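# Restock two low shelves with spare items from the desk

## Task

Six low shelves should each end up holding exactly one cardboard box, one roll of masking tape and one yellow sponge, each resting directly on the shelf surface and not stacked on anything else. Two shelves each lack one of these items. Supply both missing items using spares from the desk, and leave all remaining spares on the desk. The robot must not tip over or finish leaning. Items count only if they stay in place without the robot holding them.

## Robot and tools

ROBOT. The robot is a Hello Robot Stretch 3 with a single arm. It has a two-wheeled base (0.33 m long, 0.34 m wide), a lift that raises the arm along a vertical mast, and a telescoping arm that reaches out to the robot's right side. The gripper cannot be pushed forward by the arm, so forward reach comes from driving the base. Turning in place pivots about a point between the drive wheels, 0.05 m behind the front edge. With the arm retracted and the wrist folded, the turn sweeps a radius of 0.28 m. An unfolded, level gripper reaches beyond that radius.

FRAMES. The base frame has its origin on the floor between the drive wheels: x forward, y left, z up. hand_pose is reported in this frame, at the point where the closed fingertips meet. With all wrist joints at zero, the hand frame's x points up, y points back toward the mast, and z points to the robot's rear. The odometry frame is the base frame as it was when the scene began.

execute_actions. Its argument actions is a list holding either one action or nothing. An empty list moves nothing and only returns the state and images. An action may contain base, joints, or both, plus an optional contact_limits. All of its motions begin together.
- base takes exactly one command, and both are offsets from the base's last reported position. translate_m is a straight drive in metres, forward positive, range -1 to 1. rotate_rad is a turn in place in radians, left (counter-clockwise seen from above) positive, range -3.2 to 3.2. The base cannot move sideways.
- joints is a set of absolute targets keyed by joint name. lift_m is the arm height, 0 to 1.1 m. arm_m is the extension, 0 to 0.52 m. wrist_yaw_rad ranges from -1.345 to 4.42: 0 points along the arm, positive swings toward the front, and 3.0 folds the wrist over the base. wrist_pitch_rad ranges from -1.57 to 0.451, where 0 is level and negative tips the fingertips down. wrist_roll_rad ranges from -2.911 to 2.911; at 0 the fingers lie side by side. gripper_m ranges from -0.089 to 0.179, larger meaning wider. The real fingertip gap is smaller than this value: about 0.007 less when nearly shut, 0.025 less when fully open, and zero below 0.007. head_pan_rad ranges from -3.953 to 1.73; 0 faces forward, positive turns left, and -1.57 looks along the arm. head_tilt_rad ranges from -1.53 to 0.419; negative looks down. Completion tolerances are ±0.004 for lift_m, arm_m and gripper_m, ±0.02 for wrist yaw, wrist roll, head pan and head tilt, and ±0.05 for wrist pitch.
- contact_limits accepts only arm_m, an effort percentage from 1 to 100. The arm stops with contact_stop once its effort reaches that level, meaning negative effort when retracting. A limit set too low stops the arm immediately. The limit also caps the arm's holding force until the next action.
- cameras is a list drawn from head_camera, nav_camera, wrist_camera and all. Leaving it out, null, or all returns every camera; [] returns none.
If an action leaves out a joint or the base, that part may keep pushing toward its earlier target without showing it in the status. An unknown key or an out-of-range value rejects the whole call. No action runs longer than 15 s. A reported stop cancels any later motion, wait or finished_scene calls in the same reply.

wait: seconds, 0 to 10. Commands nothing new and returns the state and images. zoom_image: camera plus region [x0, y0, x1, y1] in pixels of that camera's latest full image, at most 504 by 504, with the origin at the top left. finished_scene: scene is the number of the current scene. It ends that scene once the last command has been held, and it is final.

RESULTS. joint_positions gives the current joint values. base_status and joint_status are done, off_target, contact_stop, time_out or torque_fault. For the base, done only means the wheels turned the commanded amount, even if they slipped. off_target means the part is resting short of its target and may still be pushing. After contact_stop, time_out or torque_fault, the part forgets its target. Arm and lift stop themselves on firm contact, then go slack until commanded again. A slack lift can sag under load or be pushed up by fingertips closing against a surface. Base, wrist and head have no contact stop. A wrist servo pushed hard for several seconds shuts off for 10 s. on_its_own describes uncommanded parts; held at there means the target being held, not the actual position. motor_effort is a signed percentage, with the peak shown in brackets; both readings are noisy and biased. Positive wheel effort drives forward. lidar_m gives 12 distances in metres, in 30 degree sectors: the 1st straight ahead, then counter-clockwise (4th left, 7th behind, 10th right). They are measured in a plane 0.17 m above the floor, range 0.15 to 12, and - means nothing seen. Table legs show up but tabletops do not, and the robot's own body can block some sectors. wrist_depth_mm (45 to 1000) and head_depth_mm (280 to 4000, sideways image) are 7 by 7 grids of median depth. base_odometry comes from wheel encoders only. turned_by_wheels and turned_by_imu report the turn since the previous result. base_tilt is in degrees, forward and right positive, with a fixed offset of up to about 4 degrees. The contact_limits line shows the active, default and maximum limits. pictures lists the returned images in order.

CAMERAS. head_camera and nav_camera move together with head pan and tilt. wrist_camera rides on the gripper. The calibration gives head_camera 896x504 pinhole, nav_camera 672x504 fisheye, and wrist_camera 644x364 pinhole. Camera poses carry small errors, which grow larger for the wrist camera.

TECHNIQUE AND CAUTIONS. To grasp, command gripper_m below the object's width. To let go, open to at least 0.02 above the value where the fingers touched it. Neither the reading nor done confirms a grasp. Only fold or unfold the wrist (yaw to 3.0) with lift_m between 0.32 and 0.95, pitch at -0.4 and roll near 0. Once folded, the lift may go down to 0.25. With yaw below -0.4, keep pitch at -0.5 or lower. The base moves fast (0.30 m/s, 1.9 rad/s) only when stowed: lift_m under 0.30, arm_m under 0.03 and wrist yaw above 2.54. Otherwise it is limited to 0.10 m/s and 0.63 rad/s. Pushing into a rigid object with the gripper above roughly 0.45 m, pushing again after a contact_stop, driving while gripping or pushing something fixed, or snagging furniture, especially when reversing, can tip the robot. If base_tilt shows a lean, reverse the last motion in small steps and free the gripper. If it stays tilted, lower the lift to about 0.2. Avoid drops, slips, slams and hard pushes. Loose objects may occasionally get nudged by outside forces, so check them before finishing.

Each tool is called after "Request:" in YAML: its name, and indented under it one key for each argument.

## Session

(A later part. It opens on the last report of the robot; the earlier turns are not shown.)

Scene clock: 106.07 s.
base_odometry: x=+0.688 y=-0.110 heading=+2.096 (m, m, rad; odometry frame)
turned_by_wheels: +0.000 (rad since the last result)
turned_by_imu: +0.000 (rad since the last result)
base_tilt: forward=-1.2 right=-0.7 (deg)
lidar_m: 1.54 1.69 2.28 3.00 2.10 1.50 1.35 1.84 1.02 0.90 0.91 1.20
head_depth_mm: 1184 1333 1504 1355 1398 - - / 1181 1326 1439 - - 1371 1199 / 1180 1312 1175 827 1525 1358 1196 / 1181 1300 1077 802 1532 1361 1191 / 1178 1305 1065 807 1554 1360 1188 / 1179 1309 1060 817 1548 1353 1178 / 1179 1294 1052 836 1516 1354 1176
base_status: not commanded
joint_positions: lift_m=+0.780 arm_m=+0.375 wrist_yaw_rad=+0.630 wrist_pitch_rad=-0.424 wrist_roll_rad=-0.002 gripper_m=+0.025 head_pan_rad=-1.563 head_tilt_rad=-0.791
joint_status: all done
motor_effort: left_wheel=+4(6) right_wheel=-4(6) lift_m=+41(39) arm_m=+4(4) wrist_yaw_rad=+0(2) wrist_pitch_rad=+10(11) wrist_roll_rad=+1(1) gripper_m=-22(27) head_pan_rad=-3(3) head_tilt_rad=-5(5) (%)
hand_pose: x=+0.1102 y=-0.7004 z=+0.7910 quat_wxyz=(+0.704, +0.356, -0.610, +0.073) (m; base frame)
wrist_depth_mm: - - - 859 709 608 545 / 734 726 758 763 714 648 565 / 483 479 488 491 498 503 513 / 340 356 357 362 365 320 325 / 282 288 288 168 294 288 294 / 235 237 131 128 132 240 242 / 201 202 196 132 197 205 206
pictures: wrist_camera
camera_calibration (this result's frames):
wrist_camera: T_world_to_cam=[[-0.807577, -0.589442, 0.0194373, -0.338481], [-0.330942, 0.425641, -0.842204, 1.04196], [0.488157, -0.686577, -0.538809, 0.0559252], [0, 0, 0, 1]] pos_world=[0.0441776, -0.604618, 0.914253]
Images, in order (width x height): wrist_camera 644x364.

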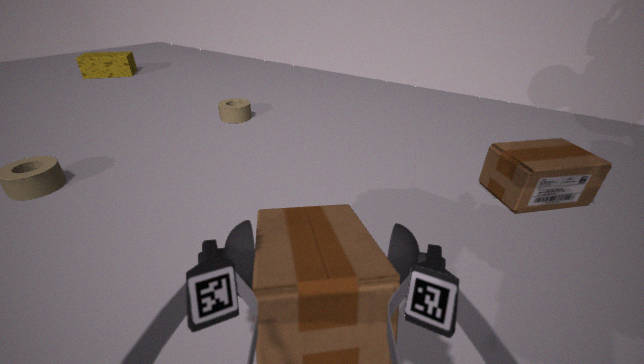

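Request:
execute_actions:
  actions:
    - {"joints":{"lift_m":0.75}}
  cameras: ["wrist_camera","head_camera"]

Scene clock: 107.73 s.
base_odometry: x=+0.688 y=-0.110 heading=+2.096 (m, m, rad; odometry frame)
turned_by_wheels: +0.000 (rad since the last result)
turned_by_imu: +0.000 (rad since the last result)
base_tilt: forward=-1.2 right=-0.7 (deg)
lidar_m: 1.54 1.69 2.28 3.00 2.10 1.50 1.35 1.85 1.02 0.90 0.91 1.20
head_depth_mm: 1183 1329 1508 1345 1413 - - / 1180 1327 1228 901 - 1376 1200 / 1178 1310 1131 804 1544 1359 1190 / 1176 1305 1064 801 1524 1365 1188 / 1177 1311 1065 819 1562 1356 1181 / 1180 1304 1058 830 1551 1354 1182 / 1176 1291 1052 837 1516 1350 1180
base_status: not commanded
joint_positions: lift_m=+0.750 arm_m=+0.375 wrist_yaw_rad=+0.630 wrist_pitch_rad=-0.403 wrist_roll_rad=-0.002 gripper_m=+0.025 head_pan_rad=-1.563 head_tilt_rad=-0.791
joint_status: all done
motor_effort: left_wheel=+4(4) right_wheel=-3(4) lift_m=+28(36) arm_m=+3(3) wrist_yaw_rad=-1(0) wrist_pitch_rad=+1(11) wrist_roll_rad=+1(1) gripper_m=-22(22) head_pan_rad=-3(3) head_tilt_rad=-5(4) (%)
hand_pose: x=+0.1118 y=-0.7026 z=+0.7664 quat_wxyz=(+0.703, +0.349, -0.614, +0.080) (m; base frame)
wrist_depth_mm: - - - 840 703 612 537 / 693 710 710 731 694 644 562 / 440 437 442 450 455 421 468 / 313 317 325 325 327 303 300 / 249 251 252 163 263 258 259 / 207 206 130 128 131 212 212 / 176 176 171 132 169 179 179
pictures: head_camera (sideways: a quarter turn clockwise sets it upright), wrist_camera
camera_calibration (this result's frames):
head_camera: T_world_to_cam=[[-0.0401015, 0.678208, -0.733775, 0.970274], [0.999175, 0.0225085, -0.0338019, 0.0469045], [-0.00640859, -0.734525, -0.678551, 0.837558], [0, 0, 0, 1]] pos_world=[-0.0025888, -0.043896, 1.28187]
wrist_camera: T_world_to_cam=[[-0.807824, -0.589103, 0.0194551, -0.337752], [-0.32013, 0.410795, -0.853677, 1.01979], [0.494911, -0.695849, -0.520439, 0.0190038], [0, 0, 0, 1]] pos_world=[0.0442175, -0.604672, 0.887035]
Images, in order (width x height): head_camera 896x504, wrist_camera 644x364.

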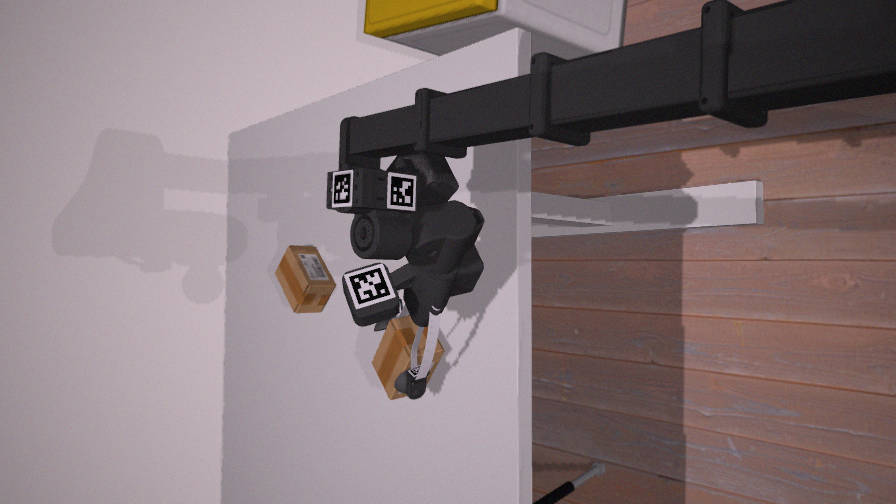

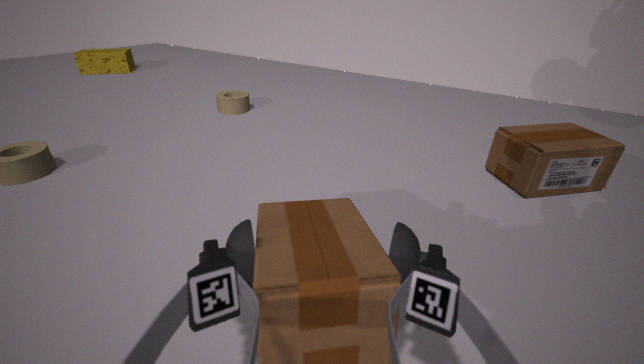

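Request:
execute_actions:
  actions:
    - {"joints":{"lift_m":0.737,"gripper_m":0.058}}
  cameras: ["wrist_camera"]

Request:
execute_actions:
  actions:
    - {"joints":{"gripper_m":0.11}}
  cameras: ["wrist_camera"]

Scene clock: 109.90 s.
base_odometry: x=+0.688 y=-0.110 heading=+2.096 (m, m, rad; odometry frame)
turned_by_wheels: +0.000 (rad since the last result)
turned_by_imu: +0.001 (rad since the last result)
base_tilt: forward=-1.2 right=-0.7 (deg)
lidar_m: 1.54 1.69 2.28 3.00 2.10 1.50 1.35 1.85 1.02 0.90 0.91 1.20
head_depth_mm: 1181 1336 1507 1349 1448 1413 - / 1180 1332 1227 888 - 1368 1175 / 1182 1307 1124 803 1536 1358 1194 / 1180 1302 1059 - 1521 1360 1190 / 1179 1305 1067 818 1555 1359 1186 / 1182 1307 1063 818 1544 1356 1182 / 1180 1293 1054 836 1515 1348 1179
base_status: not commanded
joint_positions: lift_m=+0.737 arm_m=+0.375 wrist_yaw_rad=+0.630 wrist_pitch_rad=-0.407 wrist_roll_rad=-0.002 gripper_m=+0.058 head_pan_rad=-1.563 head_tilt_rad=-0.791
joint_status: all done
motor_effort: left_wheel=+4(4) right_wheel=-4(3) lift_m=+29(34) arm_m=+3(3) wrist_yaw_rad=+0(0) wrist_pitch_rad=+3(3) wrist_roll_rad=+1(1) gripper_m=-7(81) head_pan_rad=-3(4) head_tilt_rad=-4(5) (%)
hand_pose: x=+0.1115 y=-0.7022 z=+0.7524 quat_wxyz=(+0.704, +0.350, -0.613, +0.079) (m; base frame)
wrist_depth_mm: - - - 842 711 615 539 / 622 631 639 663 664 613 554 / 393 396 402 404 407 337 300 / 287 290 293 197 298 290 292 / 227 230 219 153 238 235 235 / 187 188 130 130 132 193 194 / 160 160 157 140 154 164 164
pictures: wrist_camera
camera_calibration (this result's frames):
wrist_camera: T_world_to_cam=[[-0.807776, -0.589168, 0.0194491, -0.337526], [-0.322102, 0.413504, -0.851625, 1.00823], [0.493708, -0.694187, -0.523791, 0.0159922], [0, 0, 0, 1]] pos_world=[0.0442128, -0.604665, 0.873577]
Images, in order (width x height): wrist_camera 644x364.

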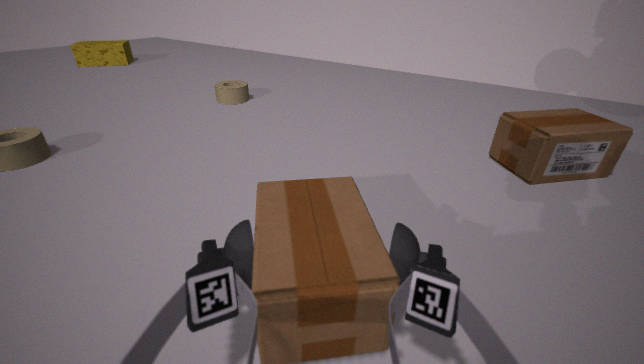

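Scene clock: 110.90 s.
base_odometry: x=+0.688 y=-0.110 heading=+2.096 (m, m, rad; odometry frame)
turned_by_wheels: +0.000 (rad since the last result)
turned_by_imu: +0.000 (rad since the last result)
base_tilt: forward=-1.2 right=-0.7 (deg)
lidar_m: 1.54 1.69 2.28 3.01 2.10 1.50 1.35 1.84 1.02 0.90 0.91 1.20
head_depth_mm: 1177 1332 1508 1350 1442 1416 - / 1179 1331 1184 887 - 1369 1178 / 1179 1305 1126 806 1533 1357 1195 / 1179 1304 1056 - 1531 1365 1191 / 1182 1306 1058 821 1553 1356 1189 / 1182 1303 1062 818 1546 1354 1184 / 1174 1291 1054 837 1518 1350 1177
base_status: not commanded
joint_positions: lift_m=+0.737 arm_m=+0.375 wrist_yaw_rad=+0.630 wrist_pitch_rad=-0.414 wrist_roll_rad=-0.002 gripper_m=+0.110 head_pan_rad=-1.563 head_tilt_rad=-0.791
joint_status: all done
motor_effort: left_wheel=+4(4) right_wheel=-3(3) lift_m=+29(29) arm_m=+3(3) wrist_yaw_rad=+0(1) wrist_pitch_rad=+6(6) wrist_roll_rad=+1(1) gripper_m=+0(98) head_pan_rad=-3(3) head_tilt_rad=-5(5) (%)
hand_pose: x=+0.1109 y=-0.7014 z=+0.7507 quat_wxyz=(+0.704, +0.353, -0.612, +0.076) (m; base frame)
wrist_depth_mm: - - - 863 706 606 550 / 602 617 621 628 644 621 557 / 382 387 390 394 399 315 292 / 281 284 285 192 292 289 294 / 224 225 219 151 229 232 232 / 186 189 175 129 177 190 191 / 158 155 154 141 156 156 162
pictures: wrist_camera
camera_calibration (this result's frames):
wrist_camera: T_world_to_cam=[[-0.807692, -0.589284, 0.0194437, -0.33758], [-0.32592, 0.418749, -0.8476, 1.00734], [0.491335, -0.690936, -0.530279, 0.0233074], [0, 0, 0, 1]] pos_world=[0.0441999, -0.604649, 0.872744]
Images, in order (width x height): wrist_camera 644x364.

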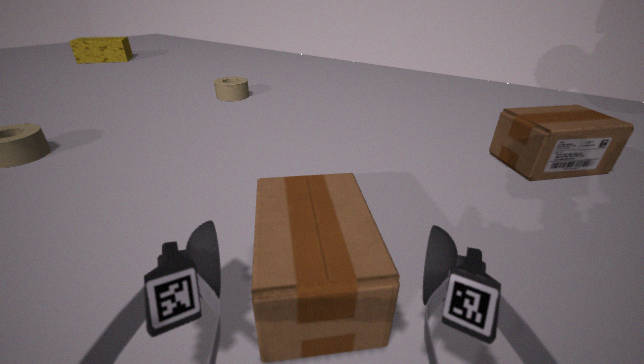

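Request:
execute_actions:
  actions:
    - {"joints":{"gripper_m":0.14,"arm_m":0.411,"wrist_yaw_rad":0.75,"lift_m":0.731}}
  cameras: ["wrist_camera"]

Scene clock: 115.40 s.
base_odometry: x=+0.688 y=-0.110 heading=+2.096 (m, m, rad; odometry frame)
turned_by_wheels: +0.000 (rad since the last result)
turned_by_imu: +0.001 (rad since the last result)
base_tilt: forward=-1.2 right=-0.8 (deg)
lidar_m: 1.54 1.69 2.28 3.01 2.11 1.50 1.35 1.85 1.02 0.90 0.91 1.20
head_depth_mm: 1181 1328 1507 1348 1457 1417 - / 1181 1327 1180 887 - - 1174 / 1179 1303 1129 807 1528 1360 1192 / 1180 1310 1059 799 1519 1359 1186 / 1179 1308 1066 819 1551 1359 1188 / 1174 1304 1060 816 1553 1351 1182 / 1179 1287 1054 835 1514 1348 1178
base_status: not commanded
joint_positions: lift_m=+0.731 arm_m=+0.411 wrist_yaw_rad=+0.748 wrist_pitch_rad=-0.415 wrist_roll_rad=-0.002 gripper_m=+0.140 head_pan_rad=-1.563 head_tilt_rad=-0.791
joint_status: all done
motor_effort: left_wheel=+4(4) right_wheel=-4(4) lift_m=+29(33) arm_m=+4(4) wrist_yaw_rad=+1(3) wrist_pitch_rad=+7(6) wrist_roll_rad=+1(1) gripper_m=+0(95) head_pan_rad=-3(3) head_tilt_rad=-5(5) (%)
hand_pose: x=+0.1315 y=-0.7203 z=+0.7445 quat_wxyz=(+0.698, +0.389, -0.590, +0.118) (m; base frame)
wrist_depth_mm: - - - 900 715 605 521 / 562 581 588 607 598 595 529 / 328 377 380 379 388 385 260 / 272 272 274 280 278 282 244 / 215 225 208 142 217 221 221 / 177 - 173 117 174 - 182 / 157 148 106 102 106 150 155
pictures: wrist_camera
camera_calibration (this result's frames):
wrist_camera: T_world_to_cam=[[-0.73217, -0.680844, 0.0194433, -0.40788], [-0.373631, 0.377603, -0.84724, 0.993094], [0.569497, -0.627589, -0.530854, 0.0326544], [0, 0, 0, 1]] pos_world=[0.0538163, -0.632204, 0.866654]
Images, in order (width x height): wrist_camera 644x364.

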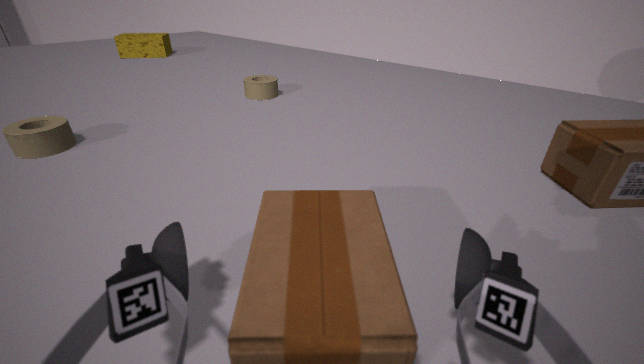

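Request:
execute_actions:
  actions:
    - {"joints":{"gripper_m":0.022}}
  cameras: ["wrist_camera"]

Request:
execute_actions:
  actions:
    - {"joints":{"lift_m":0.76}}
  cameras: ["wrist_camera"]

Scene clock: 118.17 s.
base_odometry: x=+0.688 y=-0.110 heading=+2.096 (m, m, rad; odometry frame)
turned_by_wheels: +0.000 (rad since the last result)
turned_by_imu: +0.001 (rad since the last result)
base_tilt: forward=-1.2 right=-0.7 (deg)
lidar_m: 1.53 1.70 2.28 3.00 2.11 1.51 1.35 1.84 1.02 0.90 0.91 1.20
head_depth_mm: 1180 1330 1510 1345 1449 1410 - / 1181 1334 1180 889 - - 1177 / 1182 1306 1127 808 1527 1362 1194 / 1182 1304 1057 800 1534 1362 1194 / 1178 1307 1066 819 1555 1362 1183 / 1180 1306 1059 818 1551 1359 1182 / 1182 1289 1055 835 1508 1351 1177
base_status: not commanded
joint_positions: lift_m=+0.731 arm_m=+0.411 wrist_yaw_rad=+0.748 wrist_pitch_rad=-0.415 wrist_roll_rad=-0.002 gripper_m=+0.024 head_pan_rad=-1.563 head_tilt_rad=-0.791
joint_status: all done
motor_effort: left_wheel=+4(4) right_wheel=-4(4) lift_m=+30(30) arm_m=+4(4) wrist_yaw_rad=+0(0) wrist_pitch_rad=+6(6) wrist_roll_rad=+1(1) gripper_m=-34(100) head_pan_rad=-4(3) head_tilt_rad=-5(4) (%)
hand_pose: x=+0.1315 y=-0.7203 z=+0.7445 quat_wxyz=(+0.698, +0.389, -0.590, +0.118) (m; base frame)
wrist_depth_mm: - - - 905 723 608 520 / 572 577 588 605 619 604 525 / 321 368 377 377 385 386 261 / 270 272 274 277 279 280 245 / 214 217 218 142 220 221 222 / 178 178 117 117 117 181 183 / 151 150 105 101 104 155 156
pictures: wrist_camera
camera_calibration (this result's frames):
wrist_camera: T_world_to_cam=[[-0.732169, -0.680846, 0.0194438, -0.407882], [-0.373632, 0.377601, -0.84724, 0.993093], [0.569498, -0.627588, -0.530854, 0.032655], [0, 0, 0, 1]] pos_world=[0.0538165, -0.632204, 0.866654]
Images, in order (width x height): wrist_camera 644x364.

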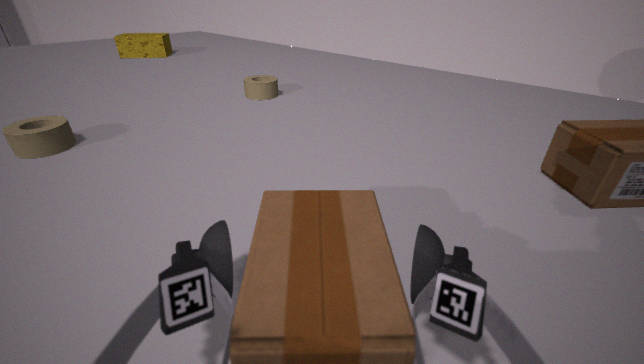

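Scene clock: 119.20 s.
base_odometry: x=+0.688 y=-0.110 heading=+2.096 (m, m, rad; odometry frame)
turned_by_wheels: +0.000 (rad since the last result)
turned_by_imu: +0.000 (rad since the last result)
base_tilt: forward=-1.2 right=-0.7 (deg)
lidar_m: 1.54 1.70 2.28 2.99 2.11 1.50 1.35 1.84 1.02 0.90 0.91 1.20
head_depth_mm: 1183 1332 1506 1351 1410 - - / 1179 1333 1233 - - 1375 1199 / 1177 1303 1176 827 1529 1356 1195 / 1180 1303 1073 802 1524 1362 1193 / 1180 1306 1087 815 1563 1360 1187 / 1175 1307 1063 817 1552 1352 1179 / 1178 1294 1053 836 1507 1349 1179
base_status: not commanded
joint_positions: lift_m=+0.760 arm_m=+0.411 wrist_yaw_rad=+0.748 wrist_pitch_rad=-0.424 wrist_roll_rad=-0.002 gripper_m=+0.027 head_pan_rad=-1.563 head_tilt_rad=-0.791
joint_status: all done
motor_effort: left_wheel=+4(4) right_wheel=-3(3) lift_m=+41(37) arm_m=+4(4) wrist_yaw_rad=+0(1) wrist_pitch_rad=+10(11) wrist_roll_rad=+1(1) gripper_m=-31(33) head_pan_rad=-2(3) head_tilt_rad=-4(5) (%)
hand_pose: x=+0.1307 y=-0.7195 z=+0.7712 quat_wxyz=(+0.699, +0.391, -0.588, +0.114) (m; base frame)
wrist_depth_mm: - - - 897 715 611 521 / 670 664 679 690 694 615 539 / 436 424 437 442 445 454 457 / 317 325 323 324 325 329 247 / 254 255 254 144 259 261 251 / 212 211 117 118 118 215 218 / 180 178 106 101 104 181 185
pictures: wrist_camera
camera_calibration (this result's frames):
wrist_camera: T_world_to_cam=[[-0.732055, -0.680968, 0.0194375, -0.408499], [-0.378613, 0.382966, -0.842609, 1.01605], [0.566345, -0.624195, -0.538176, 0.0562403], [0, 0, 0, 1]] pos_world=[0.0537944, -0.632182, 0.89434]
Images, in order (width x height): wrist_camera 644x364.

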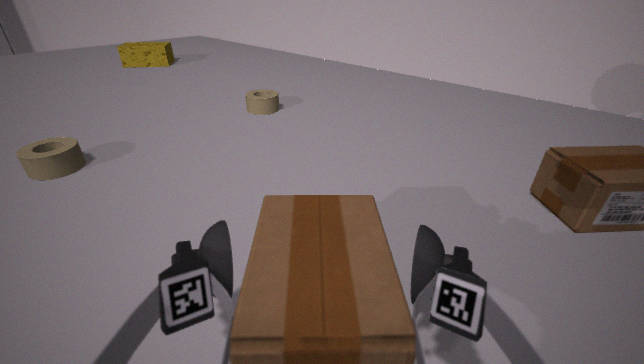

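Request:
execute_actions:
  actions:
    - {"joints":{"arm_m":0.0,"gripper_m":0.033,"lift_m":0.77}}
  cameras: ["wrist_camera"]

Scene clock: 125.43 s.
base_odometry: x=+0.688 y=-0.110 heading=+2.096 (m, m, rad; odometry frame)
turned_by_wheels: +0.000 (rad since the last result)
turned_by_imu: +0.002 (rad since the last result)
base_tilt: forward=-1.2 right=-0.8 (deg)
lidar_m: 1.54 1.69 2.27 3.01 2.11 1.50 1.35 1.84 1.02 0.90 0.91 1.20
head_depth_mm: 1185 1335 1499 1348 1468 1378 - / 1180 1330 1179 860 1575 1373 - / 1180 1304 1084 853 1531 1357 - / 1180 1307 1038 848 1521 1363 - / 1177 1305 1034 846 1553 1419 - / 1177 1308 1061 840 1549 509 1152 / 1172 1292 1054 837 1520 527 1177
base_status: not commanded
joint_positions: lift_m=+0.770 arm_m=+0.000 wrist_yaw_rad=+0.750 wrist_pitch_rad=-0.425 wrist_roll_rad=-0.002 gripper_m=+0.045 head_pan_rad=-1.563 head_tilt_rad=-0.791
joint_status: gripper_m off_target (ended at +0.045, target +0.033); the others done
on_its_own: gripper_m is held at +0.043, not at your +0.033, by its stall guard, which is not easing now
motor_effort: left_wheel=+4(4) right_wheel=-3(4) lift_m=+41(44) arm_m=-4(1) wrist_yaw_rad=-2(1) wrist_pitch_rad=+10(11) wrist_roll_rad=+1(1) gripper_m=-24(55) head_pan_rad=-3(2) head_tilt_rad=-5(5) (%)
hand_pose: x=+0.1309 y=-0.3091 z=+0.7810 quat_wxyz=(+0.699, +0.392, -0.588, +0.115) (m; base frame)
wrist_depth_mm: - - - - - 965 816 / - - 724 733 750 737 775 / - - - 509 480 478 489 / - - - - - 353 358 / - - - 147 - - 299 / - - 118 118 120 - - / 961 956 106 101 104 974 716
pictures: wrist_camera
camera_calibration (this result's frames):
wrist_camera: T_world_to_cam=[[-0.730939, -0.682166, 0.0194367, -0.129575], [-0.379729, 0.382883, -0.842144, 0.866956], [0.56704, -0.622936, -0.538903, 0.318462], [0, 0, 0, 1]] pos_world=[0.0539162, -0.221953, 0.90424]
Images, in order (width x height): wrist_camera 644x364.

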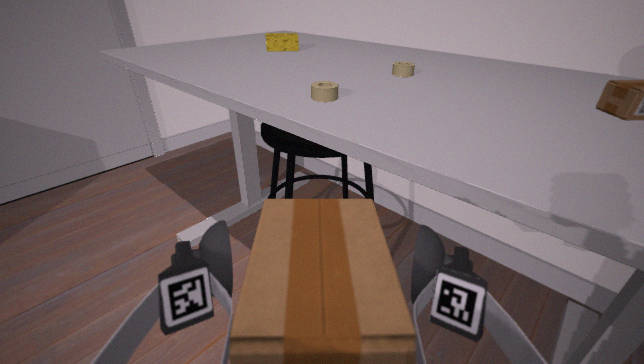

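Request:
execute_actions:
  actions:
    - {"base":{"rotate_rad":1.135},"joints":{"wrist_yaw_rad":2.62,"lift_m":0.285,"head_pan_rad":0,"head_tilt_rad":-0.7}}

Scene clock: 131.27 s.
base_odometry: x=+0.688 y=-0.110 heading=-3.053 (m, m, rad; odometry frame)
turned_by_wheels: +1.135 (rad since the last result)
turned_by_imu: +1.141 (rad since the last result)
base_tilt: forward=-1.2 right=-0.8 (deg)
lidar_m: 2.72 2.99 1.84 1.50 1.79 1.15 1.02 0.90 0.91 1.39 1.53 1.69
head_depth_mm: 2499 2460 2445 2231 1751 1455 1250 / 2866 2723 2712 2183 1743 1454 1243 / 3312 3100 2874 2182 1733 1448 1234 / 3366 3455 2895 2160 1728 1433 1230 / 3184 3415 2850 2151 1717 1427 1225 / 3078 3258 2837 2137 1714 1429 1226 / 2966 3160 2824 2115 1700 1424 1217
base_status: done
joint_positions: lift_m=+0.285 arm_m=+0.000 wrist_yaw_rad=+2.618 wrist_pitch_rad=-0.425 wrist_roll_rad=-0.002 gripper_m=+0.045 head_pan_rad=-0.007 head_tilt_rad=-0.705
joint_status: all done
on_its_own: gripper_m is held at +0.043, not at your +0.033, by its stall guard, which is not easing now
motor_effort: left_wheel=-4(9) right_wheel=+5(10) lift_m=+31(40) arm_m=-4(5) wrist_yaw_rad=+1(1) wrist_pitch_rad=+11(11) wrist_roll_rad=+1(1) gripper_m=-24(24) head_pan_rad=+2(37) head_tilt_rad=+2(10) (%)
hand_pose: x=+0.0904 y=+0.0482 z=+0.2963 quat_wxyz=(+0.323, +0.705, -0.034, +0.630) (m; base frame)
wrist_depth_mm: - - - - - - - / - - - - - - - / - - - - - - - / 780 798 797 812 803 817 834 / 623 627 617 147 630 635 635 / 535 521 118 119 120 531 533 / - - 100 101 104 441 448
pictures: head_camera (sideways: a quarter turn clockwise sets it upright), nav_camera (sideways: a quarter turn counterclockwise sets it upright), wrist_camera
camera_calibration (this result's frames):
head_camera: T_world_to_cam=[[-0.61349, -0.0306875, -0.789106, 1.04589], [-0.00502444, 0.999376, -0.0349585, 0.0545396], [0.789686, -0.0174819, -0.613262, 0.747774], [0, 0, 0, 1]] pos_world=[0.0514111, -0.00933735, 1.28581]
nav_camera: T_world_to_cam=[[0.63551, -0.0382268, 0.771146, -0.9615], [-0.0431654, -0.998971, -0.0139474, 0.0712236], [0.770885, -0.0244231, -0.636505, 0.780771], [0, 0, 0, 1]] pos_world=[0.0122315, 0.0534641, 1.23942]
wrist_camera: T_world_to_cam=[[0.866429, -0.498926, 0.0193399, -0.0593011], [-0.255004, -0.475473, -0.841961, 0.336608], [0.429272, 0.724567, -0.539192, 0.250372], [0, 0, 0, 1]] pos_world=[0.0297391, -0.0509496, 0.419556]
Images, in order (width x height): head_camera 896x504, nav_camera 672x504, wrist_camera 644x364.

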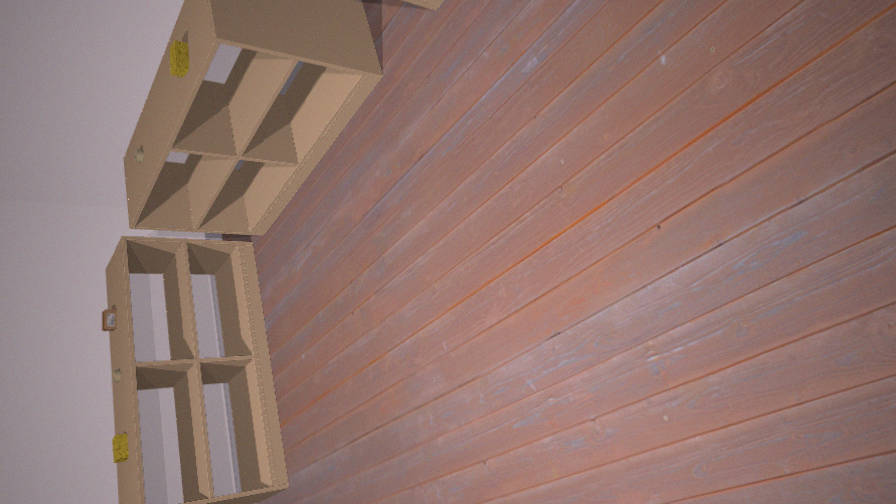

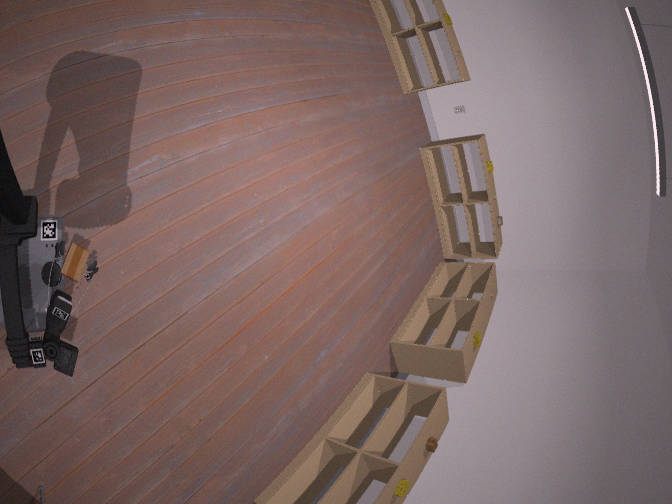

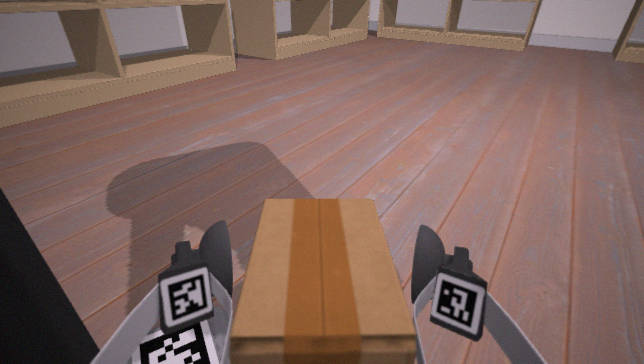

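Request:
execute_actions:
  actions:
    - {"base":{"translate_m":1.0}}
  cameras: ["wrist_camera"]

Request:
execute_actions:
  actions:
    - {"base":{"translate_m":1.0},"joints":{"head_pan_rad":-0.8}}

Scene clock: 137.27 s.
base_odometry: x=-0.308 y=-0.199 heading=-3.053 (m, m, rad; odometry frame)
turned_by_wheels: +0.000 (rad since the last result)
turned_by_imu: +0.004 (rad since the last result)
base_tilt: forward=-1.2 right=-0.8 (deg)
lidar_m: 1.75 2.09 2.40 1.95 1.85 1.98 1.87 1.78 1.88 1.14 1.17 1.37
head_depth_mm: 1940 2023 1888 1877 1749 1463 1252 / 2210 2225 1913 2044 1747 1449 1243 / 2486 2558 2374 2195 1737 1443 1242 / 2448 2594 2620 2166 1733 1441 1229 / 2352 2531 2556 2157 1723 1436 1235 / 2239 2377 2447 2135 1723 1428 1229 / 2156 2318 2394 2111 1701 1421 1222
base_status: done
joint_positions: lift_m=+0.285 arm_m=+0.000 wrist_yaw_rad=+2.619 wrist_pitch_rad=-0.425 wrist_roll_rad=-0.002 gripper_m=+0.045 head_pan_rad=-0.007 head_tilt_rad=-0.704
joint_status: not commanded
on_its_own: gripper_m is held at +0.043, not at your +0.033, by its stall guard, which is not easing now
motor_effort: left_wheel=-5(10) right_wheel=+6(15) lift_m=+31(30) arm_m=-4(4) wrist_yaw_rad=+0(1) wrist_pitch_rad=+11(11) wrist_roll_rad=+1(1) gripper_m=-24(24) head_pan_rad=+4(2) head_tilt_rad=+2(2) (%)
hand_pose: x=+0.0903 y=+0.0482 z=+0.2962 quat_wxyz=(+0.323, +0.705, -0.034, +0.630) (m; base frame)
wrist_depth_mm: - - - - - - - / - - - - - - - / - - - - - - - / 785 778 792 802 794 822 829 / 628 628 623 147 647 636 648 / 536 518 119 119 120 524 533 / - - 100 101 104 443 451
pictures: wrist_camera
camera_calibration (this result's frames):
wrist_camera: T_world_to_cam=[[0.866713, -0.498433, 0.0193399, -0.0592233], [-0.254813, -0.475753, -0.841861, 0.336529], [0.428812, 0.724723, -0.539348, 0.250451], [0, 0, 0, 1]] pos_world=[0.0296853, -0.0509214, 0.419536]
Images, in order (width x height): wrist_camera 644x364.

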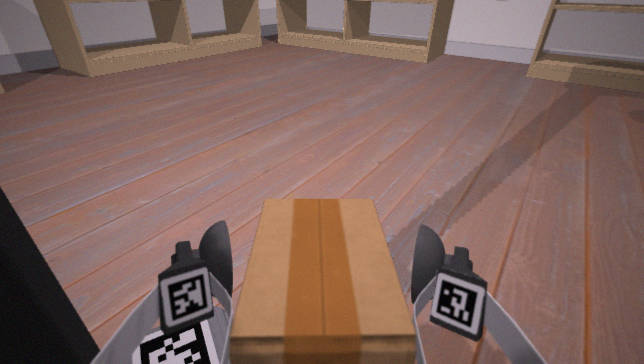

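Scene clock: 142.27 s.
base_odometry: x=-1.304 y=-0.288 heading=-3.053 (m, m, rad; odometry frame)
turned_by_wheels: +0.000 (rad since the last result)
turned_by_imu: +0.004 (rad since the last result)
base_tilt: forward=-1.2 right=-0.8 (deg)
lidar_m: 1.24 1.20 1.29 2.03 2.29 2.52 2.88 2.48 1.31 0.73 0.78 0.82
head_depth_mm: 901 993 1098 1157 978 1122 1230 / 929 1022 1140 1149 1005 1267 1243 / 959 1061 1185 1143 1166 1294 1242 / 991 1099 1236 1136 1194 1321 1233 / 1024 1135 1286 1129 1218 1361 1228 / 1056 1184 1316 1126 1218 1372 1229 / 1096 1231 1357 1154 1323 1398 1222
base_status: done
joint_positions: lift_m=+0.285 arm_m=+0.000 wrist_yaw_rad=+2.619 wrist_pitch_rad=-0.425 wrist_roll_rad=-0.002 gripper_m=+0.045 head_pan_rad=-0.793 head_tilt_rad=-0.704
joint_status: all done
on_its_own: gripper_m is held at +0.043, not at your +0.033, by its stall guard, which is not easing now
motor_effort: left_wheel=-5(11) right_wheel=+5(15) lift_m=+31(31) arm_m=-4(4) wrist_yaw_rad=+0(0) wrist_pitch_rad=+11(11) wrist_roll_rad=+1(1) gripper_m=-24(24) head_pan_rad=-3(36) head_tilt_rad=+1(2) (%)
hand_pose: x=+0.0903 y=+0.0482 z=+0.2962 quat_wxyz=(+0.323, +0.705, -0.034, +0.630) (m; base frame)
wrist_depth_mm: - - - - - - - / - - - - - - - / - - - - - - 972 / 793 792 805 800 807 817 822 / 629 627 632 147 643 632 658 / 531 525 119 118 120 535 537 / - - 101 101 104 447 457
pictures: head_camera (sideways: a quarter turn clockwise sets it upright), nav_camera (sideways: a quarter turn counterclockwise sets it upright), wrist_camera
camera_calibration (this result's frames):
head_camera: T_world_to_cam=[[-0.454671, 0.411879, -0.789702, 1.0457], [0.70364, 0.709696, -0.0349701, 0.050232], [0.546045, -0.571566, -0.612493, 0.74826], [0, 0, 0, 1]] pos_world=[0.0315209, -0.0386714, 1.28585]
nav_camera: T_world_to_cam=[[0.421478, -0.476168, 0.771764, -0.961], [-0.737371, -0.675344, -0.0139826, 0.0755041], [0.527864, -0.563183, -0.635755, 0.781277], [0, 0, 0, 1]] pos_world=[0.0483068, 0.033396, 1.23942]
wrist_camera: T_world_to_cam=[[0.866755, -0.498359, 0.0193398, -0.0592117], [-0.254802, -0.475824, -0.841824, 0.336503], [0.428733, 0.724727, -0.539406, 0.250474], [0, 0, 0, 1]] pos_world=[0.0296773, -0.0509174, 0.419529]
Images, in order (width x height): head_camera 896x504, nav_camera 672x504, wrist_camera 644x364.

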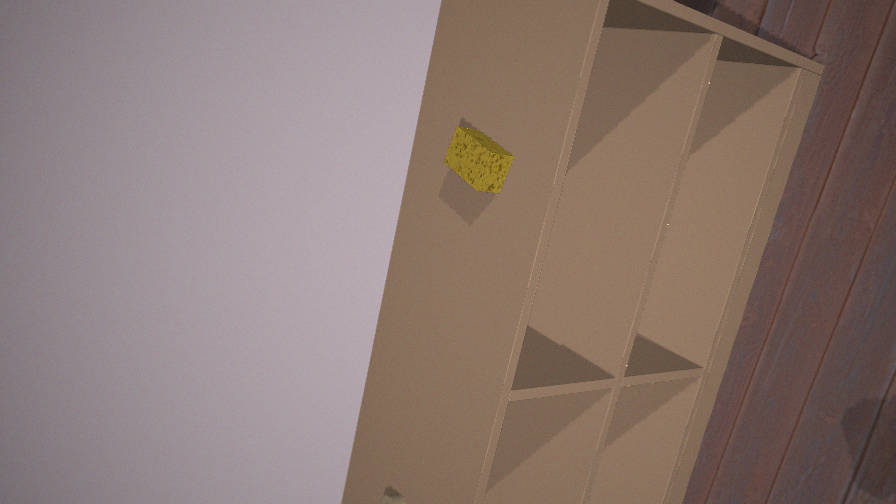

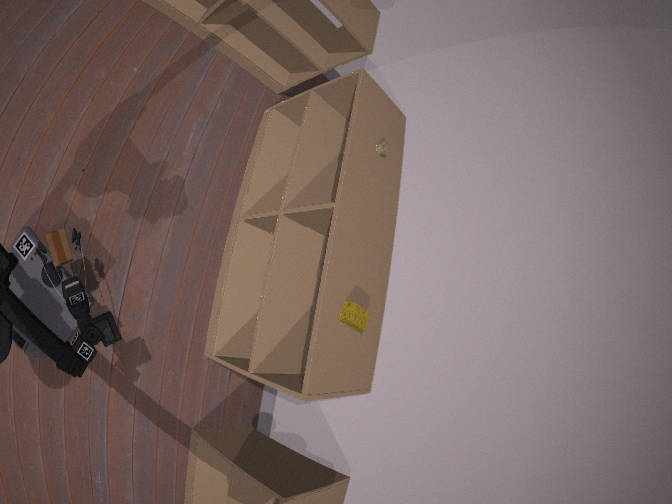

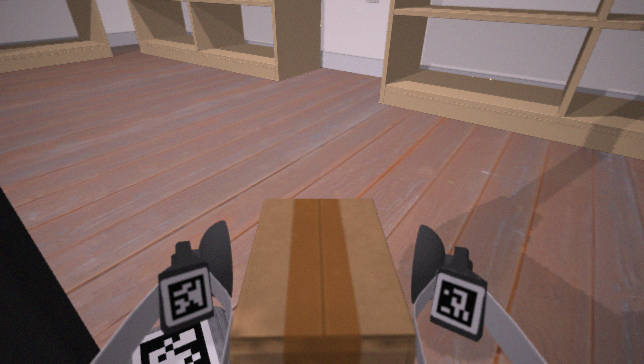

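Request:
execute_actions:
  actions:
    - {"base":{"translate_m":0.35},"joints":{"lift_m":0.72,"head_pan_rad":-1.57,"head_tilt_rad":-0.8}}
  cameras: []

Request:
execute_actions:
  actions:
    - {"base":{"rotate_rad":0.51},"joints":{"wrist_yaw_rad":0.0,"arm_m":0.31}}
  cameras: ["head_camera","wrist_camera"]

Scene clock: 149.63 s.
base_odometry: x=-1.653 y=-0.318 heading=-3.053 (m, m, rad; odometry frame)
turned_by_wheels: +0.000 (rad since the last result)
turned_by_imu: +0.003 (rad since the last result)
base_tilt: forward=-1.2 right=-0.8 (deg)
lidar_m: 0.89 0.88 1.08 1.48 2.48 2.55 3.19 2.09 1.00 0.73 0.56 0.95
head_depth_mm: 1049 1207 1317 1330 1456 1381 1250 / 994 1138 1334 1525 1581 1377 1251 / 949 1083 1250 1023 1152 1334 1240 / 906 1026 1159 1015 1116 1301 - / 870 974 1114 1011 1087 1230 - / 833 932 1058 1004 899 1060 1172 / 802 894 1007 1001 849 1031 1141
base_status: done
joint_positions: lift_m=+0.720 arm_m=+0.000 wrist_yaw_rad=+2.619 wrist_pitch_rad=-0.426 wrist_roll_rad=-0.002 gripper_m=+0.045 head_pan_rad=-1.563 head_tilt_rad=-0.790
joint_status: all done
on_its_own: gripper_m is held at +0.043, not at your +0.033, by its stall guard, which is not easing now
motor_effort: left_wheel=-4(13) right_wheel=+5(14) lift_m=+41(46) arm_m=-4(4) wrist_yaw_rad=+0(0) wrist_pitch_rad=+11(11) wrist_roll_rad=+1(1) gripper_m=-24(24) head_pan_rad=-2(36) head_tilt_rad=-5(15) (%)
hand_pose: x=+0.0902 y=+0.0482 z=+0.7307 quat_wxyz=(+0.323, +0.705, -0.034, +0.630) (m; base frame)
wrist_depth_mm: - - - - - - 940 / - - - - - 983 957 / - - - - - - - / - - - - - 991 981 / - - - 147 - - 866 / - - 119 119 120 - 994 / - 919 106 101 104 930 883
pictures: none
No camera images: the call's "cameras" was empty. Leave "cameras" out to get every camera's image.

Scene clock: 153.13 s.
base_odometry: x=-1.653 y=-0.318 heading=-2.543 (m, m, rad; odometry frame)
turned_by_wheels: +0.510 (rad since the last result)
turned_by_imu: +0.513 (rad since the last result)
base_tilt: forward=-1.2 right=-0.8 (deg)
lidar_m: 0.88 1.08 1.49 2.46 2.55 3.19 2.09 1.00 0.73 0.56 0.96 0.89
head_depth_mm: 802 901 1026 1031 896 1057 - / 808 908 1040 1063 - - 1194 / 813 915 1050 - 1096 1207 1195 / 819 922 1053 1113 1085 1203 1193 / 826 927 1067 1008 901 1140 1188 / 832 939 1076 1007 898 1207 1178 / 836 948 1086 1000 1076 1224 1180
base_status: done
joint_positions: lift_m=+0.720 arm_m=+0.310 wrist_yaw_rad=+0.001 wrist_pitch_rad=-0.426 wrist_roll_rad=-0.002 gripper_m=+0.045 head_pan_rad=-1.563 head_tilt_rad=-0.790
joint_status: all done
on_its_own: gripper_m is held at +0.043, not at your +0.033, by its stall guard, which is not easing now
motor_effort: left_wheel=-3(9) right_wheel=+6(11) lift_m=+41(41) arm_m=+4(10) wrist_yaw_rad=-2(2) wrist_pitch_rad=+11(11) wrist_roll_rad=+1(1) gripper_m=-24(24) head_pan_rad=-3(3) head_tilt_rad=-6(5) (%)
hand_pose: x=-0.0213 y=-0.6779 z=+0.7307 quat_wxyz=(+0.692, +0.150, -0.690, -0.149) (m; base frame)
wrist_depth_mm: 381 376 365 356 349 347 336 / 416 406 396 383 381 371 365 / 459 445 437 426 410 405 391 / 489 474 454 455 444 434 430 / 356 356 362 147 365 369 370 / 300 299 119 119 120 305 266 / 252 251 106 101 104 254 228
pictures: head_camera (sideways: a quarter turn clockwise sets it upright), wrist_camera
camera_calibration (this result's frames):
head_camera: T_world_to_cam=[[-0.0401468, 0.678124, -0.733851, 0.970372], [0.999174, 0.0225723, -0.0338036, 0.0469067], [-0.00635837, -0.734601, -0.678469, 0.837451], [0, 0, 0, 1]] pos_world=[-0.00258581, -0.0438988, 1.28188]
wrist_camera: T_world_to_cam=[[-0.999812, -0.00159749, 0.0193322, -0.0358042], [-0.0171334, 0.540035, -0.841468, 1.0218], [-0.00909586, -0.841641, -0.539961, -0.0118497], [0, 0, 0, 1]] pos_world=[-0.0183984, -0.561837, 0.854104]
Images, in order (width x height): head_camera 896x504, wrist_camera 644x364.

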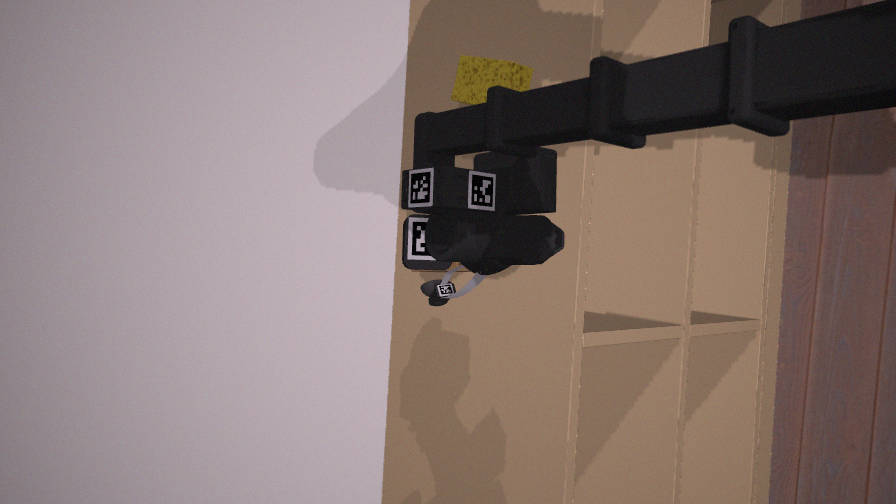

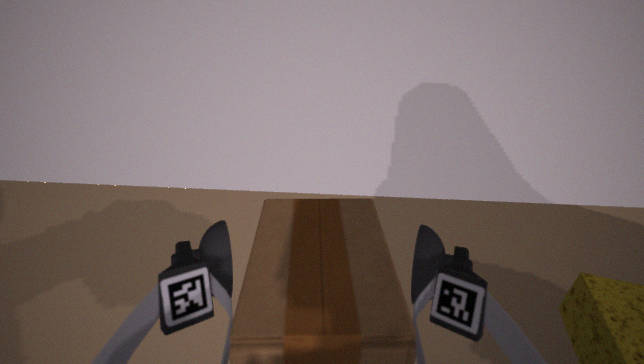

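Request:
execute_actions:
  actions:
    - {"joints":{"lift_m":0.626,"arm_m":0.35}}
  cameras: ["wrist_camera"]

Scene clock: 155.67 s.
base_odometry: x=-1.653 y=-0.318 heading=-2.543 (m, m, rad; odometry frame)
turned_by_wheels: +0.000 (rad since the last result)
turned_by_imu: +0.001 (rad since the last result)
base_tilt: forward=-1.3 right=-0.7 (deg)
lidar_m: 0.88 1.08 1.48 2.47 2.56 3.22 2.09 1.00 0.73 0.56 0.96 0.89
head_depth_mm: 801 902 1029 1033 894 1076 1197 / 808 907 1038 1028 894 1077 - / 813 916 1046 1057 1118 1210 1190 / 818 923 1053 1079 1094 1200 1191 / 825 931 1067 1012 902 1140 1185 / 831 940 1076 1007 896 1213 1183 / 837 944 1085 1001 1075 1219 1177
base_status: not commanded
joint_positions: lift_m=+0.626 arm_m=+0.350 wrist_yaw_rad=+0.001 wrist_pitch_rad=-0.426 wrist_roll_rad=-0.002 gripper_m=+0.045 head_pan_rad=-1.563 head_tilt_rad=-0.790
joint_status: all done
on_its_own: gripper_m is held at +0.043, not at your +0.033, by its stall guard, which is not easing now
motor_effort: left_wheel=-4(4) right_wheel=+6(6) lift_m=+30(35) arm_m=+4(6) wrist_yaw_rad=+0(1) wrist_pitch_rad=+11(11) wrist_roll_rad=+1(1) gripper_m=-24(24) head_pan_rad=-4(4) head_tilt_rad=-4(4) (%)
hand_pose: x=-0.0213 y=-0.7179 z=+0.6371 quat_wxyz=(+0.692, +0.150, -0.690, -0.149) (m; base frame)
wrist_depth_mm: 343 339 331 323 315 306 302 / 369 366 356 348 343 333 324 / 392 385 377 375 366 359 351 / 274 275 277 280 283 284 287 / 216 219 220 144 223 225 226 / 181 182 117 118 118 186 186 / 155 153 106 101 104 156 158
pictures: wrist_camera
camera_calibration (this result's frames):
wrist_camera: T_world_to_cam=[[-0.999812, -0.00159455, 0.0193317, -0.0340563], [-0.0171312, 0.540047, -0.84146, 0.964619], [-0.00909827, -0.841633, -0.539973, -0.0960556], [0, 0, 0, 1]] pos_world=[-0.0183988, -0.601838, 0.76048]
Images, in order (width x height): wrist_camera 644x364.

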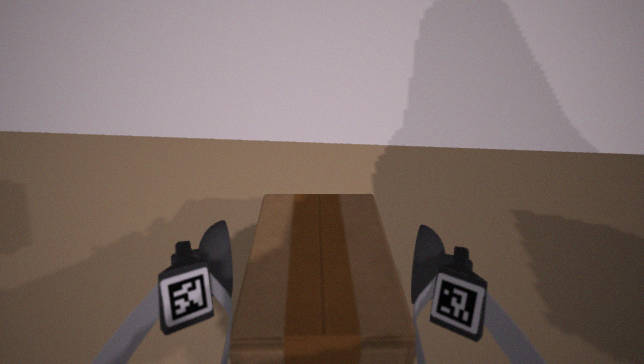

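Just touching. Lower a touch more, release, lift away.

Request:
execute_actions:
  actions:
    - {"joints":{"lift_m":0.620}}
  cameras: []

Request:
execute_actions:
  actions:
    - {"joints":{"gripper_m":0.12}}
  cameras: ["wrist_camera"]

Request:
execute_actions:
  actions:
    - {"joints":{"lift_m":0.70}}

Scene clock: 157.20 s.
base_odometry: x=-1.653 y=-0.318 heading=-2.543 (m, m, rad; odometry frame)
turned_by_wheels: +0.000 (rad since the last result)
turned_by_imu: +0.000 (rad since the last result)
base_tilt: forward=-1.2 right=-0.8 (deg)
lidar_m: 0.88 1.08 1.49 2.48 2.56 3.21 2.09 1.00 0.73 0.56 0.96 0.89
head_depth_mm: 800 899 1030 1034 897 1078 1193 / 808 909 1039 1028 893 1073 - / 813 915 1048 1055 1122 1209 1191 / 817 922 1054 1048 1090 1207 1193 / 824 930 1069 1014 902 1141 1186 / 832 936 1081 1004 897 1214 1182 / 838 949 1088 1002 1071 1216 1185
base_status: not commanded
joint_positions: lift_m=+0.620 arm_m=+0.350 wrist_yaw_rad=+0.001 wrist_pitch_rad=-0.412 wrist_roll_rad=-0.002 gripper_m=+0.045 head_pan_rad=-1.563 head_tilt_rad=-0.790
joint_status: all done
on_its_own: gripper_m is held at +0.043, not at your +0.033, by its stall guard, which is not easing now
motor_effort: left_wheel=-3(3) right_wheel=+5(6) lift_m=+28(27) arm_m=+4(4) wrist_yaw_rad=-2(1) wrist_pitch_rad=+5(11) wrist_roll_rad=+1(1) gripper_m=-24(25) head_pan_rad=-4(3) head_tilt_rad=-5(4) (%)
hand_pose: x=-0.0213 y=-0.7196 z=+0.6342 quat_wxyz=(+0.693, +0.145, -0.691, -0.145) (m; base frame)
wrist_depth_mm: 341 334 327 323 315 306 304 / 374 364 356 349 335 335 320 / 392 381 377 373 360 359 355 / 273 275 275 276 279 282 285 / 216 215 217 142 220 223 223 / 178 179 117 117 118 183 184 / 152 150 106 102 104 153 155
pictures: none
No camera images: the call's "cameras" was empty. Leave "cameras" out to get every camera's image.

Scene clock: 158.47 s.
base_odometry: x=-1.653 y=-0.318 heading=-2.543 (m, m, rad; odometry frame)
turned_by_wheels: +0.000 (rad since the last result)
turned_by_imu: +0.000 (rad since the last result)
base_tilt: forward=-1.2 right=-0.8 (deg)
lidar_m: 0.88 1.08 1.48 2.47 2.56 3.21 2.09 1.00 0.73 0.56 0.96 0.90
head_depth_mm: 802 902 1028 1034 898 1075 1195 / 810 908 1037 1028 890 1076 - / 814 915 1048 1049 1116 1210 1192 / 820 924 1057 1050 1093 1200 1186 / 826 930 1065 1014 899 1142 1187 / 832 937 1078 1005 899 1210 1181 / 837 946 1086 1002 1077 1217 1173
base_status: not commanded
joint_positions: lift_m=+0.620 arm_m=+0.350 wrist_yaw_rad=+0.001 wrist_pitch_rad=-0.414 wrist_roll_rad=-0.002 gripper_m=+0.120 head_pan_rad=-1.563 head_tilt_rad=-0.790
joint_status: all done
motor_effort: left_wheel=-4(4) right_wheel=+5(5) lift_m=+29(29) arm_m=+4(4) wrist_yaw_rad=+0(2) wrist_pitch_rad=+6(6) wrist_roll_rad=+1(1) gripper_m=+0(99) head_pan_rad=-4(3) head_tilt_rad=-5(5) (%)
hand_pose: x=-0.0213 y=-0.7194 z=+0.6337 quat_wxyz=(+0.693, +0.146, -0.691, -0.145) (m; base frame)
wrist_depth_mm: 345 333 329 322 314 309 301 / 376 363 353 349 337 334 326 / 390 385 377 372 364 354 353 / 270 274 274 276 278 282 285 / 213 215 207 141 219 220 221 / 176 181 124 116 147 184 182 / 153 147 105 102 104 149 155
pictures: wrist_camera
camera_calibration (this result's frames):
wrist_camera: T_world_to_cam=[[-0.999812, -0.00135944, 0.0193225, -0.0338182], [-0.0171023, 0.530325, -0.847622, 0.95947], [-0.0090949, -0.847793, -0.530249, -0.109704], [0, 0, 0, 1]] pos_world=[-0.0184005, -0.601883, 0.755751]
Images, in order (width x height): wrist_camera 644x364.

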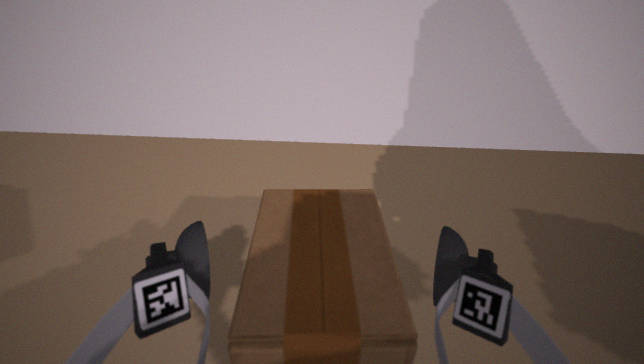

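Scene clock: 160.03 s.
base_odometry: x=-1.653 y=-0.318 heading=-2.543 (m, m, rad; odometry frame)
turned_by_wheels: +0.000 (rad since the last result)
turned_by_imu: +0.000 (rad since the last result)
base_tilt: forward=-1.2 right=-0.8 (deg)
lidar_m: 0.88 1.08 1.48 2.47 2.55 3.19 2.10 1.00 0.73 0.56 0.96 0.90
head_depth_mm: 802 900 1029 1032 895 1066 1194 / 806 906 1037 1059 - - 1177 / 813 915 1047 - 889 1210 1193 / 818 923 1057 1045 904 1207 1185 / 824 929 1066 1009 901 1147 1183 / 829 938 1078 1003 896 1213 1180 / 837 946 1088 1000 1075 1218 1180
base_status: not commanded
joint_positions: lift_m=+0.700 arm_m=+0.350 wrist_yaw_rad=+0.001 wrist_pitch_rad=-0.415 wrist_roll_rad=-0.002 gripper_m=+0.120 head_pan_rad=-1.563 head_tilt_rad=-0.790
joint_status: all done
motor_effort: left_wheel=-4(4) right_wheel=+6(6) lift_m=+40(44) arm_m=+4(5) wrist_yaw_rad=-2(1) wrist_pitch_rad=+7(6) wrist_roll_rad=+1(1) gripper_m=+0(0) head_pan_rad=-3(3) head_tilt_rad=-5(5) (%)
hand_pose: x=-0.0213 y=-0.7193 z=+0.7131 quat_wxyz=(+0.693, +0.146, -0.691, -0.146) (m; base frame)
wrist_depth_mm: 344 339 328 317 312 304 303 / 372 363 356 346 340 335 325 / 408 400 390 373 369 359 349 / 439 430 416 413 405 394 386 / 336 337 336 336 339 347 347 / 275 282 277 278 281 287 286 / 236 228 237 184 238 233 232
pictures: head_camera (sideways: a quarter turn clockwise sets it upright), nav_camera (sideways: a quarter turn counterclockwise sets it upright), wrist_camera
camera_calibration (this result's frames):
head_camera: T_world_to_cam=[[-0.0401468, 0.678124, -0.733851, 0.970373], [0.999174, 0.0225723, -0.0338036, 0.0469067], [-0.00635837, -0.734601, -0.678469, 0.837451], [0, 0, 0, 1]] pos_world=[-0.00258581, -0.0438988, 1.28188]
nav_camera: T_world_to_cam=[[-0.0284507, -0.699532, 0.714035, -0.883015], [-0.999503, 0.0296187, -0.010808, 0.0729688], [-0.0135882, -0.713987, -0.700027, 0.86818], [0, 0, 0, 1]] pos_world=[0.0596072, 0.0000114826, 1.23904]
wrist_camera: T_world_to_cam=[[-0.999812, -0.00137831, 0.0193221, -0.0353656], [-0.0171029, 0.531174, -0.84709, 1.02693], [-0.00909583, -0.847262, -0.531098, -0.0665117], [0, 0, 0, 1]] pos_world=[-0.0184005, -0.601881, 0.835263]
Images, in order (width x height): head_camera 896x504, nav_camera 672x504, wrist_camera 644x364.

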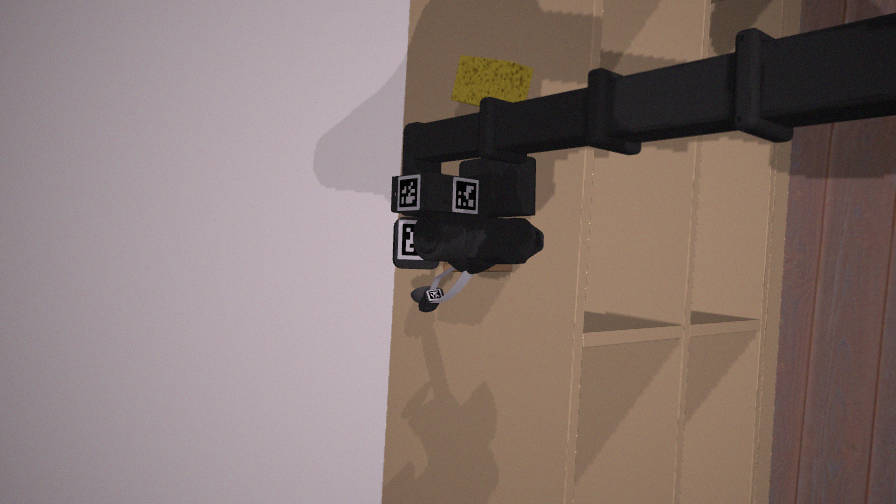

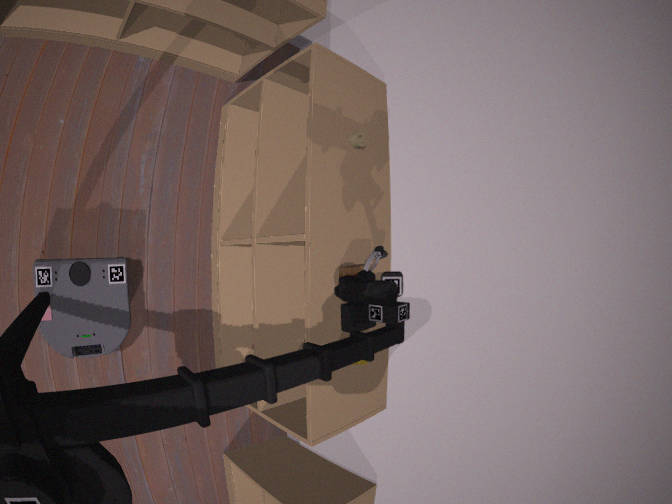

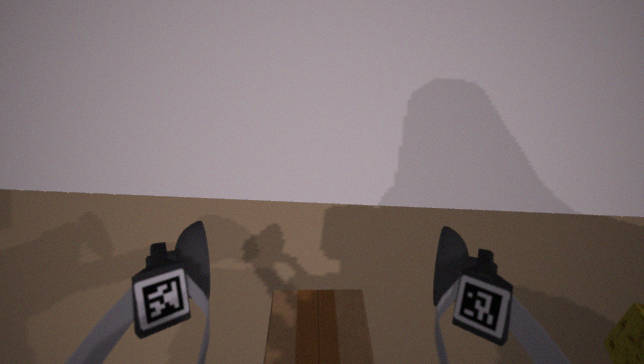

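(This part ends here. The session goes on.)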